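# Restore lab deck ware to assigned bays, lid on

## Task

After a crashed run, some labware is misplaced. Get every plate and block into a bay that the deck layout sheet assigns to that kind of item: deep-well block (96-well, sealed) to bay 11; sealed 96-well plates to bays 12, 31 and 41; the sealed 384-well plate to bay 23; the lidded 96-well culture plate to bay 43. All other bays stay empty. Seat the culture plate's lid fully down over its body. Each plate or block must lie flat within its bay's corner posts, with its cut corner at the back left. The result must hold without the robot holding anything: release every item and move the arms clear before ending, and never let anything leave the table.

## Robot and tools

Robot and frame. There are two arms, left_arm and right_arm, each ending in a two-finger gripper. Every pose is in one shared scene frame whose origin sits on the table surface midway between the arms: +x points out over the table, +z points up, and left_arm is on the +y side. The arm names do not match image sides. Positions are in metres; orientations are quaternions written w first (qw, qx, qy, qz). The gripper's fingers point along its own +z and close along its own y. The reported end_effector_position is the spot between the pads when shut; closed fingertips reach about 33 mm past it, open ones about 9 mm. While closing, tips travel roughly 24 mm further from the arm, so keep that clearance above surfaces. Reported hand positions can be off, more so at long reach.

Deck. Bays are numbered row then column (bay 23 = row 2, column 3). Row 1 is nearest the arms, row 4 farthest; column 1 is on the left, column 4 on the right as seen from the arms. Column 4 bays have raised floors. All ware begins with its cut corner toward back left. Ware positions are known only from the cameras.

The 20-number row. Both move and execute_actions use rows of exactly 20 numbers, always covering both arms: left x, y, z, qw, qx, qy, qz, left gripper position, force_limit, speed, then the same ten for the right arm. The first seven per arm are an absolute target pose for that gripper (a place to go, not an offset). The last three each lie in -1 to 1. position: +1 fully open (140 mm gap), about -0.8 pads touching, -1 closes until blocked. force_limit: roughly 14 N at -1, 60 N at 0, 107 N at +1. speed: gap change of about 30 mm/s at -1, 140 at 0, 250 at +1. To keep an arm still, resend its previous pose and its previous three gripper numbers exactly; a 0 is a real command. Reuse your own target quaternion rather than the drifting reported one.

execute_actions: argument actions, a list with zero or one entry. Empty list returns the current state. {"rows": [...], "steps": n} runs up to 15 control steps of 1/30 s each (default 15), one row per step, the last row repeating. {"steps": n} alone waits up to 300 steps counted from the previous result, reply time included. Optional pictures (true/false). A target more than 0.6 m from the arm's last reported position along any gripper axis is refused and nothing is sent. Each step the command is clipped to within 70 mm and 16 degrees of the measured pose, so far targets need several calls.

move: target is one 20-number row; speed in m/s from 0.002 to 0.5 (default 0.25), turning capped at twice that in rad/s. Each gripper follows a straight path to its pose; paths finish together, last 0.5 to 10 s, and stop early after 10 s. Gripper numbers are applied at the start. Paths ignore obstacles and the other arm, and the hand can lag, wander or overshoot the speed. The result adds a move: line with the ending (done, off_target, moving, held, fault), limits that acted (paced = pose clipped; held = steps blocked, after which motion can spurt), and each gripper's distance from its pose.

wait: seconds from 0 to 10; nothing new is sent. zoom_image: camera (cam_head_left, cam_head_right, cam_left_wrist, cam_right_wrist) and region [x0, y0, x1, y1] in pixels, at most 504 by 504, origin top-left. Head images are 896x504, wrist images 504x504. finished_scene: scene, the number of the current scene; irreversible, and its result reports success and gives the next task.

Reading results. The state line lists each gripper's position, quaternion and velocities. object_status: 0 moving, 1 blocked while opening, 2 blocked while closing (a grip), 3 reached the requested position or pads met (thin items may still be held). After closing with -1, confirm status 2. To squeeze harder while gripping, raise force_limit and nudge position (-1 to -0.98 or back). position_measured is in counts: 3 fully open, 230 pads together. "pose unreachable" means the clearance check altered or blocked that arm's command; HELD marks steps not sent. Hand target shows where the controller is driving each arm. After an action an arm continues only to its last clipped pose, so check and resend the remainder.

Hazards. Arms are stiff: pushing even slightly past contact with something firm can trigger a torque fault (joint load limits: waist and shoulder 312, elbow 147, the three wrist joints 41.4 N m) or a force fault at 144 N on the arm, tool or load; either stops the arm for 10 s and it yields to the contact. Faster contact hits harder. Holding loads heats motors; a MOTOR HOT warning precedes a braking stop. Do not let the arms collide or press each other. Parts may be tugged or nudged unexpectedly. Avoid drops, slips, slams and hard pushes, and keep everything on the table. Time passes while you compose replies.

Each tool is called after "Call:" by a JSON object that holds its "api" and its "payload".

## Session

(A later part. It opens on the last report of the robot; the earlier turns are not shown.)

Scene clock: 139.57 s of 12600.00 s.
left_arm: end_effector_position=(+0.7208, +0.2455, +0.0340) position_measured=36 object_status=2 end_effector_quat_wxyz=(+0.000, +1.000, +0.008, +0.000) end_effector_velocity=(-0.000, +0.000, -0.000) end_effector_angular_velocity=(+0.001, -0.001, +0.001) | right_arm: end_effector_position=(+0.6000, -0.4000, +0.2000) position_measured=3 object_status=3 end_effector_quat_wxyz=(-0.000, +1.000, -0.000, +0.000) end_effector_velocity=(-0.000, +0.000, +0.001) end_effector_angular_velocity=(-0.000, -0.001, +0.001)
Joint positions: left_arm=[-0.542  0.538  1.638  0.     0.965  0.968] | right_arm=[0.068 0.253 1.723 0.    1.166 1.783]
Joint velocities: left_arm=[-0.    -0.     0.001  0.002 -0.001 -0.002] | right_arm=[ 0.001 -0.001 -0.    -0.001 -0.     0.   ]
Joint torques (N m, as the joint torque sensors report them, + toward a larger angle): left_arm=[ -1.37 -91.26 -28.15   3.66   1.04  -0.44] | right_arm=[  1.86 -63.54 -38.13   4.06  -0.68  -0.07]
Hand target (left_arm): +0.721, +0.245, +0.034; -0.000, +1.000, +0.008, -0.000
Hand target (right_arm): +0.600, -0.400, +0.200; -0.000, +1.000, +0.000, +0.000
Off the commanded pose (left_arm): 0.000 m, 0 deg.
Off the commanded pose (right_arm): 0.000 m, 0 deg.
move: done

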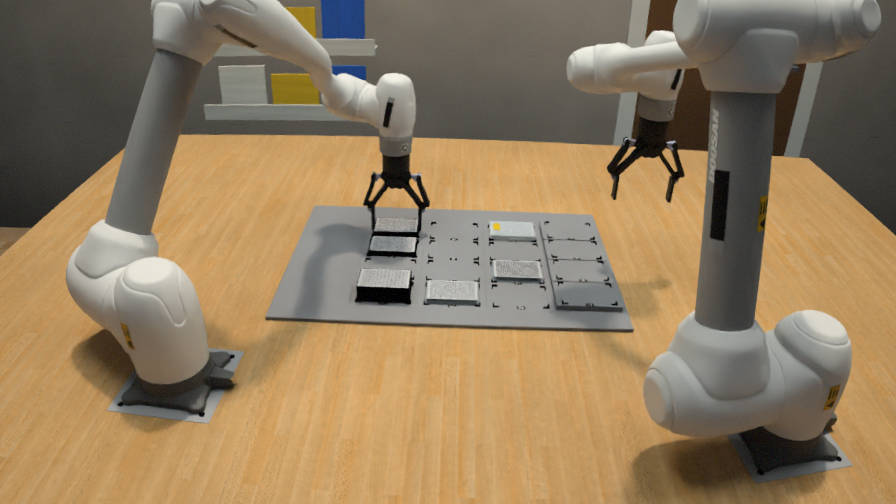

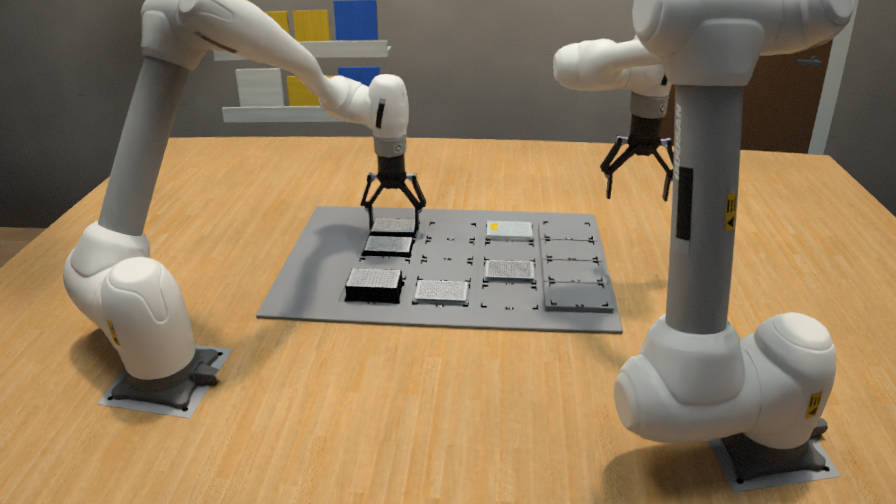

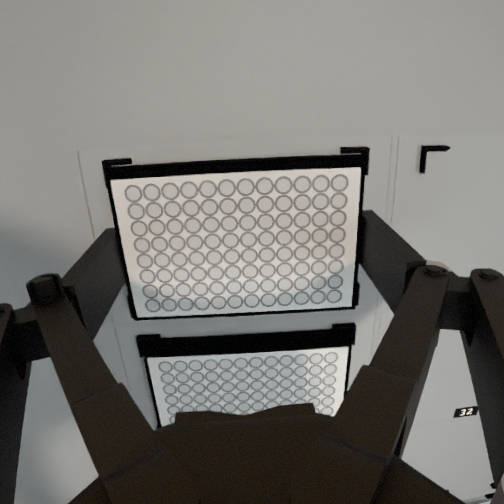

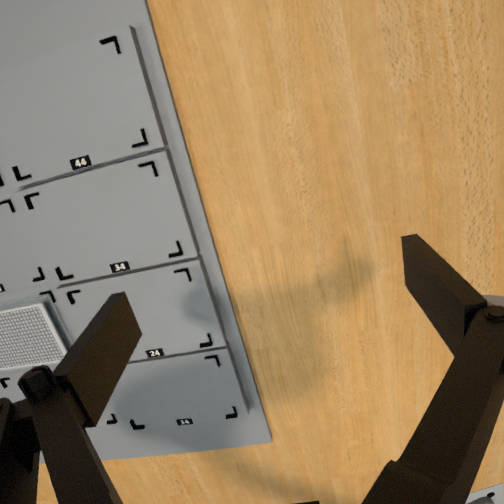

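Light touch at front; shift back slightly.

Call:
{"api": "move", "payload": {"target": [0.7216,0.2452,0.0315,0,1,0.007,0,0.58,-0.4,-1,0.6,-0.4,0.2,0,1,0,0,1,-0.9,0], "speed": 0.004}}

Call:
{"api": "execute_actions", "payload": {"actions": [{"rows":[[0.7216,0.2452,0.0315,0,1,0.007,0,1,-0.4,-0.5,0.6,-0.4,0.2,0,1,0,0,1,-0.9,0]],"steps":10}], "pictures": false}}

Call:
{"api": "move", "payload": {"target": [0.7,0.2452,0.15,0,1,0.007,0,1,-0.4,-0.5,0.6,-0.4,0.2,0,1,0,0,1,-0.9,0], "speed": 0.15}}

Call:
{"api": "zoom_image", "payload": {"camera": "cam_left_wrist", "region": [100,60,400,360]}}

Call:
{"api": "zoom_image", "payload": {"camera": "cam_head_right", "region": [340,205,460,275]}}

Call:
{"api": "zoom_image", "payload": {"camera": "cam_head_right", "region": [460,210,560,295]}}

Scene clock: 149.87 s of 12600.00 s.
left_arm: end_effector_position=(+0.7216, +0.2452, +0.0316) position_measured=36 object_status=2 end_effector_quat_wxyz=(+0.000, +1.000, +0.007, +0.000) end_effector_velocity=(+0.000, -0.000, -0.000) end_effector_angular_velocity=(-0.001, +0.001, +0.001) | right_arm: end_effector_position=(+0.6000, -0.4000, +0.2000) position_measured=3 object_status=3 end_effector_quat_wxyz=(-0.000, +1.000, -0.000, +0.000) end_effector_velocity=(-0.000, -0.001, -0.002) end_effector_angular_velocity=(-0.000, +0.002, -0.001)
Joint positions: left_arm=[-0.541  0.542  1.638  0.     0.962  0.97 ] | right_arm=[0.068 0.253 1.723 0.    1.166 1.783]
Joint velocities: left_arm=[ 0.001  0.001 -0.    -0.001 -0.001 -0.   ] | right_arm=[-0.001  0.002  0.001  0.     0.     0.   ]
Joint torques (N m, as the joint torque sensors report them, + toward a larger angle): left_arm=[  2.35 -41.56 -11.57   2.66  -6.82   0.12] | right_arm=[ -0.54 -64.43 -39.35   4.09  -0.31  -0.39]
Hand target (left_arm): +0.722, +0.245, +0.032; +0.000, +1.000, +0.007, -0.000
Hand target (right_arm): +0.600, -0.400, +0.200; -0.000, +1.000, +0.000, +0.000
Off the commanded pose (left_arm): 0.000 m, 0 deg.
Off the commanded pose (right_arm): 0.000 m, 0 deg.
After step 90, 6.43 s passed at rest.
move: done

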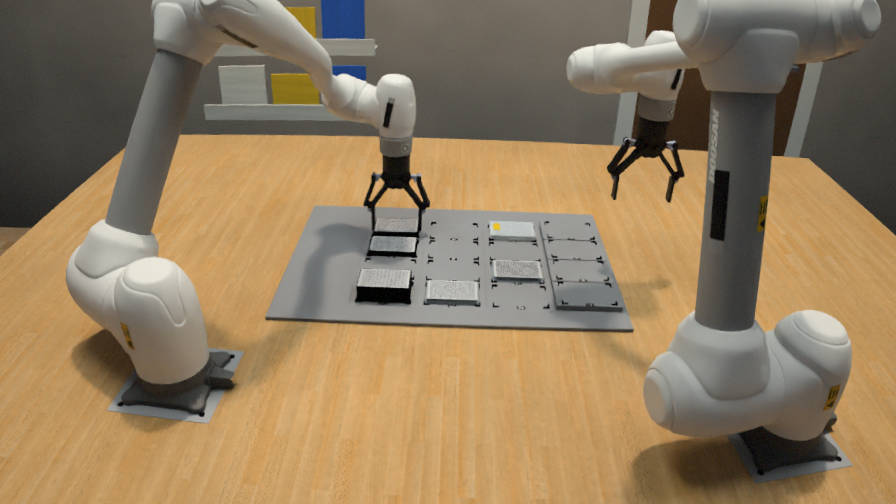

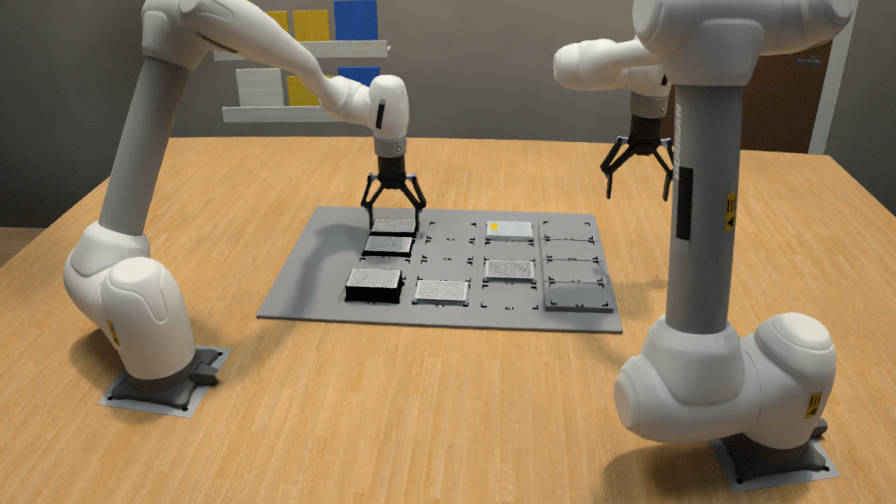

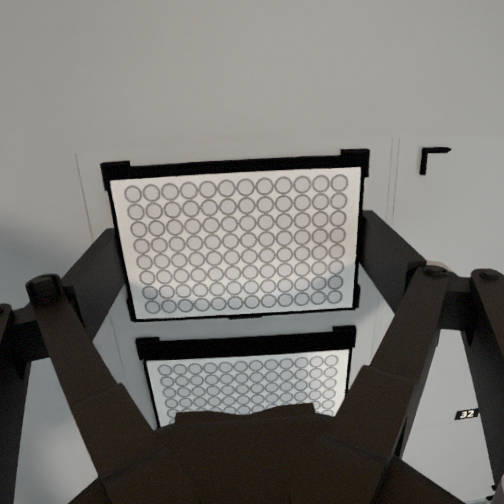

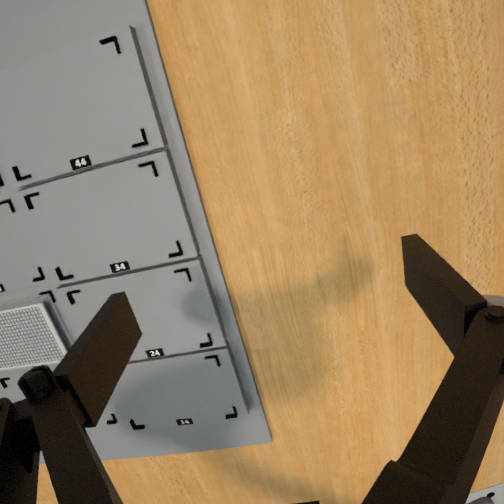

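Scene clock: 150.20 s of 12600.00 s.
left_arm: end_effector_position=(+0.7216, +0.2453, +0.0313) position_measured=3 object_status=0 end_effector_quat_wxyz=(-0.000, +1.000, +0.007, -0.000) end_effector_velocity=(+0.001, -0.000, +0.002) end_effector_angular_velocity=(-0.002, -0.002, +0.001) | right_arm: end_effector_position=(+0.6000, -0.4000, +0.2000) position_measured=3 object_status=3 end_effector_quat_wxyz=(-0.000, +1.000, -0.000, +0.000) end_effector_velocity=(+0.000, +0.000, +0.000) end_effector_angular_velocity=(+0.000, -0.000, +0.001)
Joint positions: left_arm=[-0.541  0.542  1.638  0.     0.962  0.97 ] | right_arm=[0.068 0.253 1.723 0.    1.166 1.783]
Joint velocities: left_arm=[ 0.001 -0.002 -0.001 -0.001  0.    -0.   ] | right_arm=[ 0.001  0.    -0.001 -0.     0.    -0.   ]
Joint torques (N m, as the joint torque sensors report them, + toward a larger angle): left_arm=[  0.07 -90.43 -30.22   3.81   0.34  -0.2 ] | right_arm=[  1.04 -59.57 -38.42   4.39  -0.31  -0.48]
Hand target (left_arm): +0.722, +0.245, +0.031; +0.000, +1.000, +0.007, -0.000
Hand target (right_arm): +0.600, -0.400, +0.200; -0.000, +1.000, +0.000, +0.000
Off the commanded pose (left_arm): 0.000 m, 0 deg.
Off the commanded pose (right_arm): 0.000 m, 0 deg.
Steps of this call (steps 1 to 10: all 10 steps of this action). Readings (end_effector_position | what the end effector reports):
1: left_arm (+0.7216, +0.2452, +0.0316) | right_arm (+0.6000, -0.4000, +0.2000) | left_arm position_measured=36 object_status=0 | right_arm position_measured=3 object_status=3
2: left_arm (+0.7217, +0.2451, +0.0315) | right_arm (+0.6000, -0.4000, +0.2000) | left_arm position_measured=36 object_status=0 | right_arm position_measured=3 object_status=3
4: left_arm (+0.7216, +0.2453, +0.0310) | right_arm (+0.6000, -0.4000, +0.2000) | left_arm position_measured=24 object_status=0 | right_arm position_measured=3 object_status=3
8: left_arm (+0.7215, +0.2453, +0.0311) | right_arm (+0.6000, -0.4000, +0.2000) | left_arm position_measured=6 object_status=0 | right_arm position_measured=3 object_status=3
10: the state above

Scene clock: 151.63 s of 12600.00 s.
left_arm: end_effector_position=(+0.6999, +0.2453, +0.1499) position_measured=3 object_status=3 end_effector_quat_wxyz=(-0.000, +1.000, +0.007, +0.000) end_effector_velocity=(+0.001, -0.000, +0.002) end_effector_angular_velocity=(-0.001, -0.003, -0.000) | right_arm: end_effector_position=(+0.6000, -0.4000, +0.2000) position_measured=3 object_status=3 end_effector_quat_wxyz=(-0.000, +1.000, -0.000, +0.000) end_effector_velocity=(+0.000, +0.000, -0.000) end_effector_angular_velocity=(+0.000, +0.000, -0.000)
Joint positions: left_arm=[-0.557  0.42   1.587  0.     1.135  0.954] | right_arm=[0.068 0.253 1.723 0.    1.166 1.783]
Joint velocities: left_arm=[-0.    -0.002 -0.002  0.001  0.    -0.001] | right_arm=[ 0.  0. -0.  0.  0. -0.]
Joint torques (N m, as the joint torque sensors report them, + toward a larger angle): left_arm=[ -0.44 -86.04 -34.39   4.26   0.47  -0.35] | right_arm=[  3.47 -64.06 -38.44   3.79  -0.13  -0.23]
Hand target (left_arm): +0.700, +0.245, +0.150; -0.000, +1.000, +0.007, +0.000
Hand target (right_arm): +0.600, -0.400, +0.200; -0.000, +1.000, +0.000, +0.000
Off the commanded pose (left_arm): 0.000 m, 0 deg.
Off the commanded pose (right_arm): 0.000 m, 0 deg.
move: done

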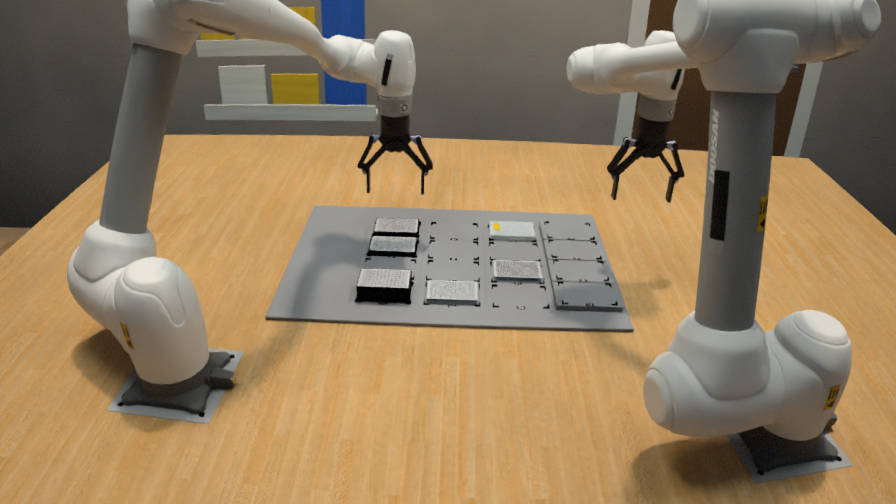

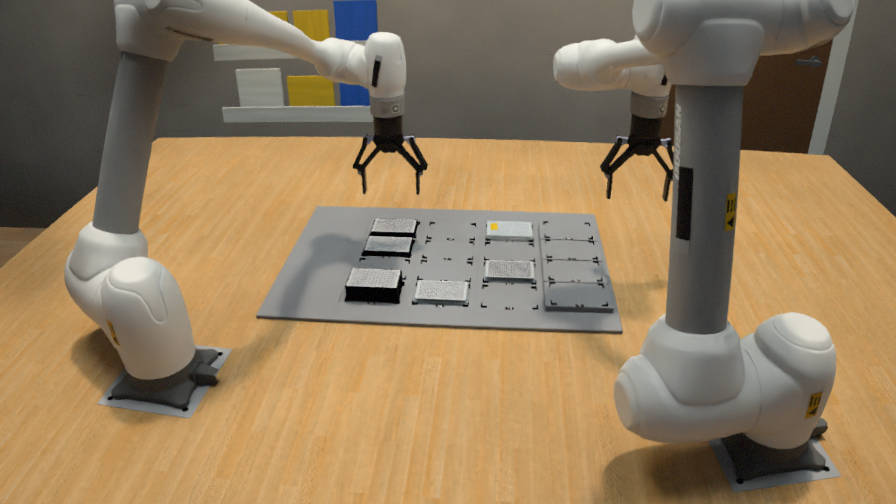

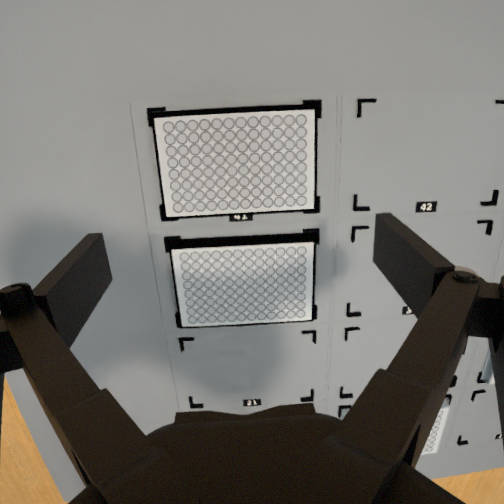

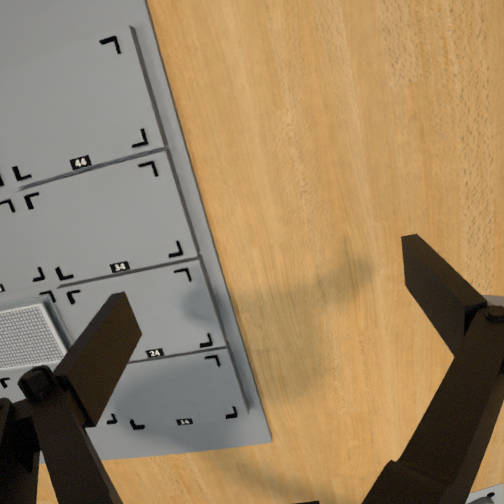

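Region (100, 60, 400, 360) of cam_left_wrist's 504x504 image, scaled by 1.680, with more detail than that image has.

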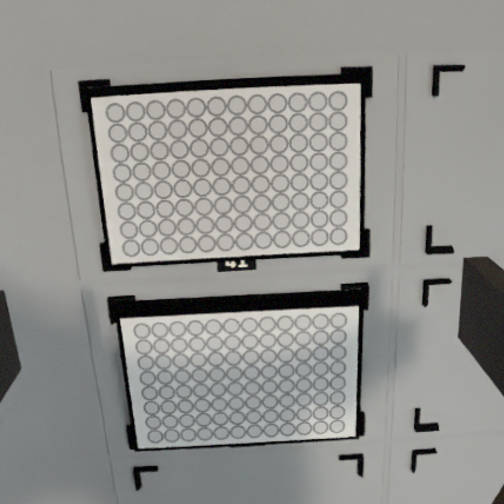

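Region (340, 205, 460, 275) of cam_head_right's 896x504 image, scaled by 4.200, with more detail than that image has; it fills the top 294 rows of this view, and the rest is white.

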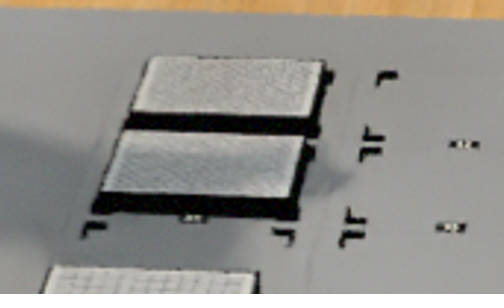

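Region (460, 210, 560, 295) of cam_head_right's 896x504 image, scaled by 5.040, with more detail than that image has; it fills the top 428 rows of this view, and the rest is white.

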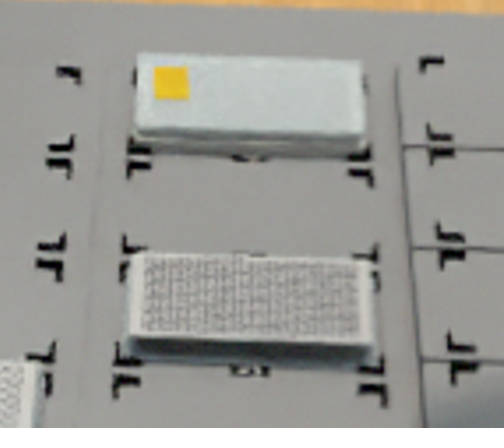

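Call:
{"api": "zoom_image", "payload": {"camera": "cam_left_wrist", "region": [140,90,240,230]}}

Call:
{"api": "zoom_image", "payload": {"camera": "cam_left_wrist", "region": [235,90,335,230]}}

Call:
{"api": "zoom_image", "payload": {"camera": "cam_head_left", "region": [360,210,430,265]}}

Region (140, 90, 240, 230) of cam_left_wrist's 504x504 image, scaled by 3.600, with more detail than that image has; it fills the left 360 columns of this view, and the rest is white.

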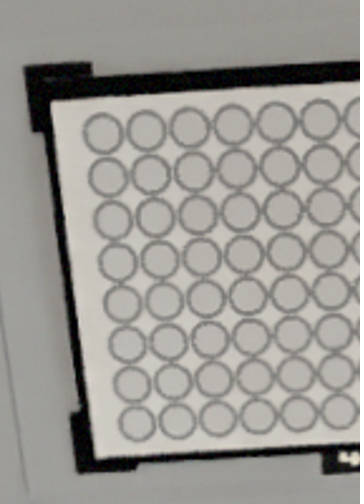

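Region (235, 90, 335, 230) of cam_left_wrist's 504x504 image, scaled by 3.600, with more detail than that image has; it fills the left 360 columns of this view, and the rest is white.

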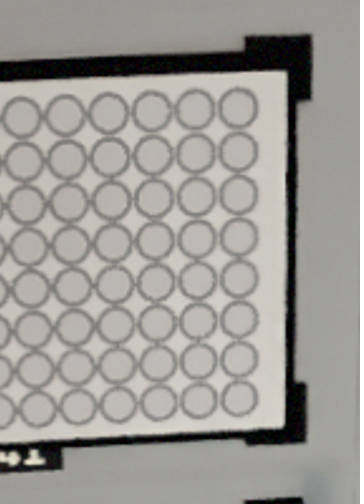

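Region (360, 210, 430, 265) of cam_head_left's 896x504 image, scaled by 7.200, with more detail than that image has; it fills the top 396 rows of this view, and the rest is white.

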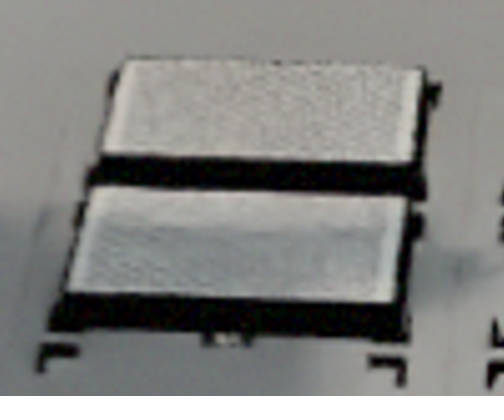

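Seated.

Call:
{"api": "finished_scene", "payload": {"scene": 1}}

The scene is finished: the task was done.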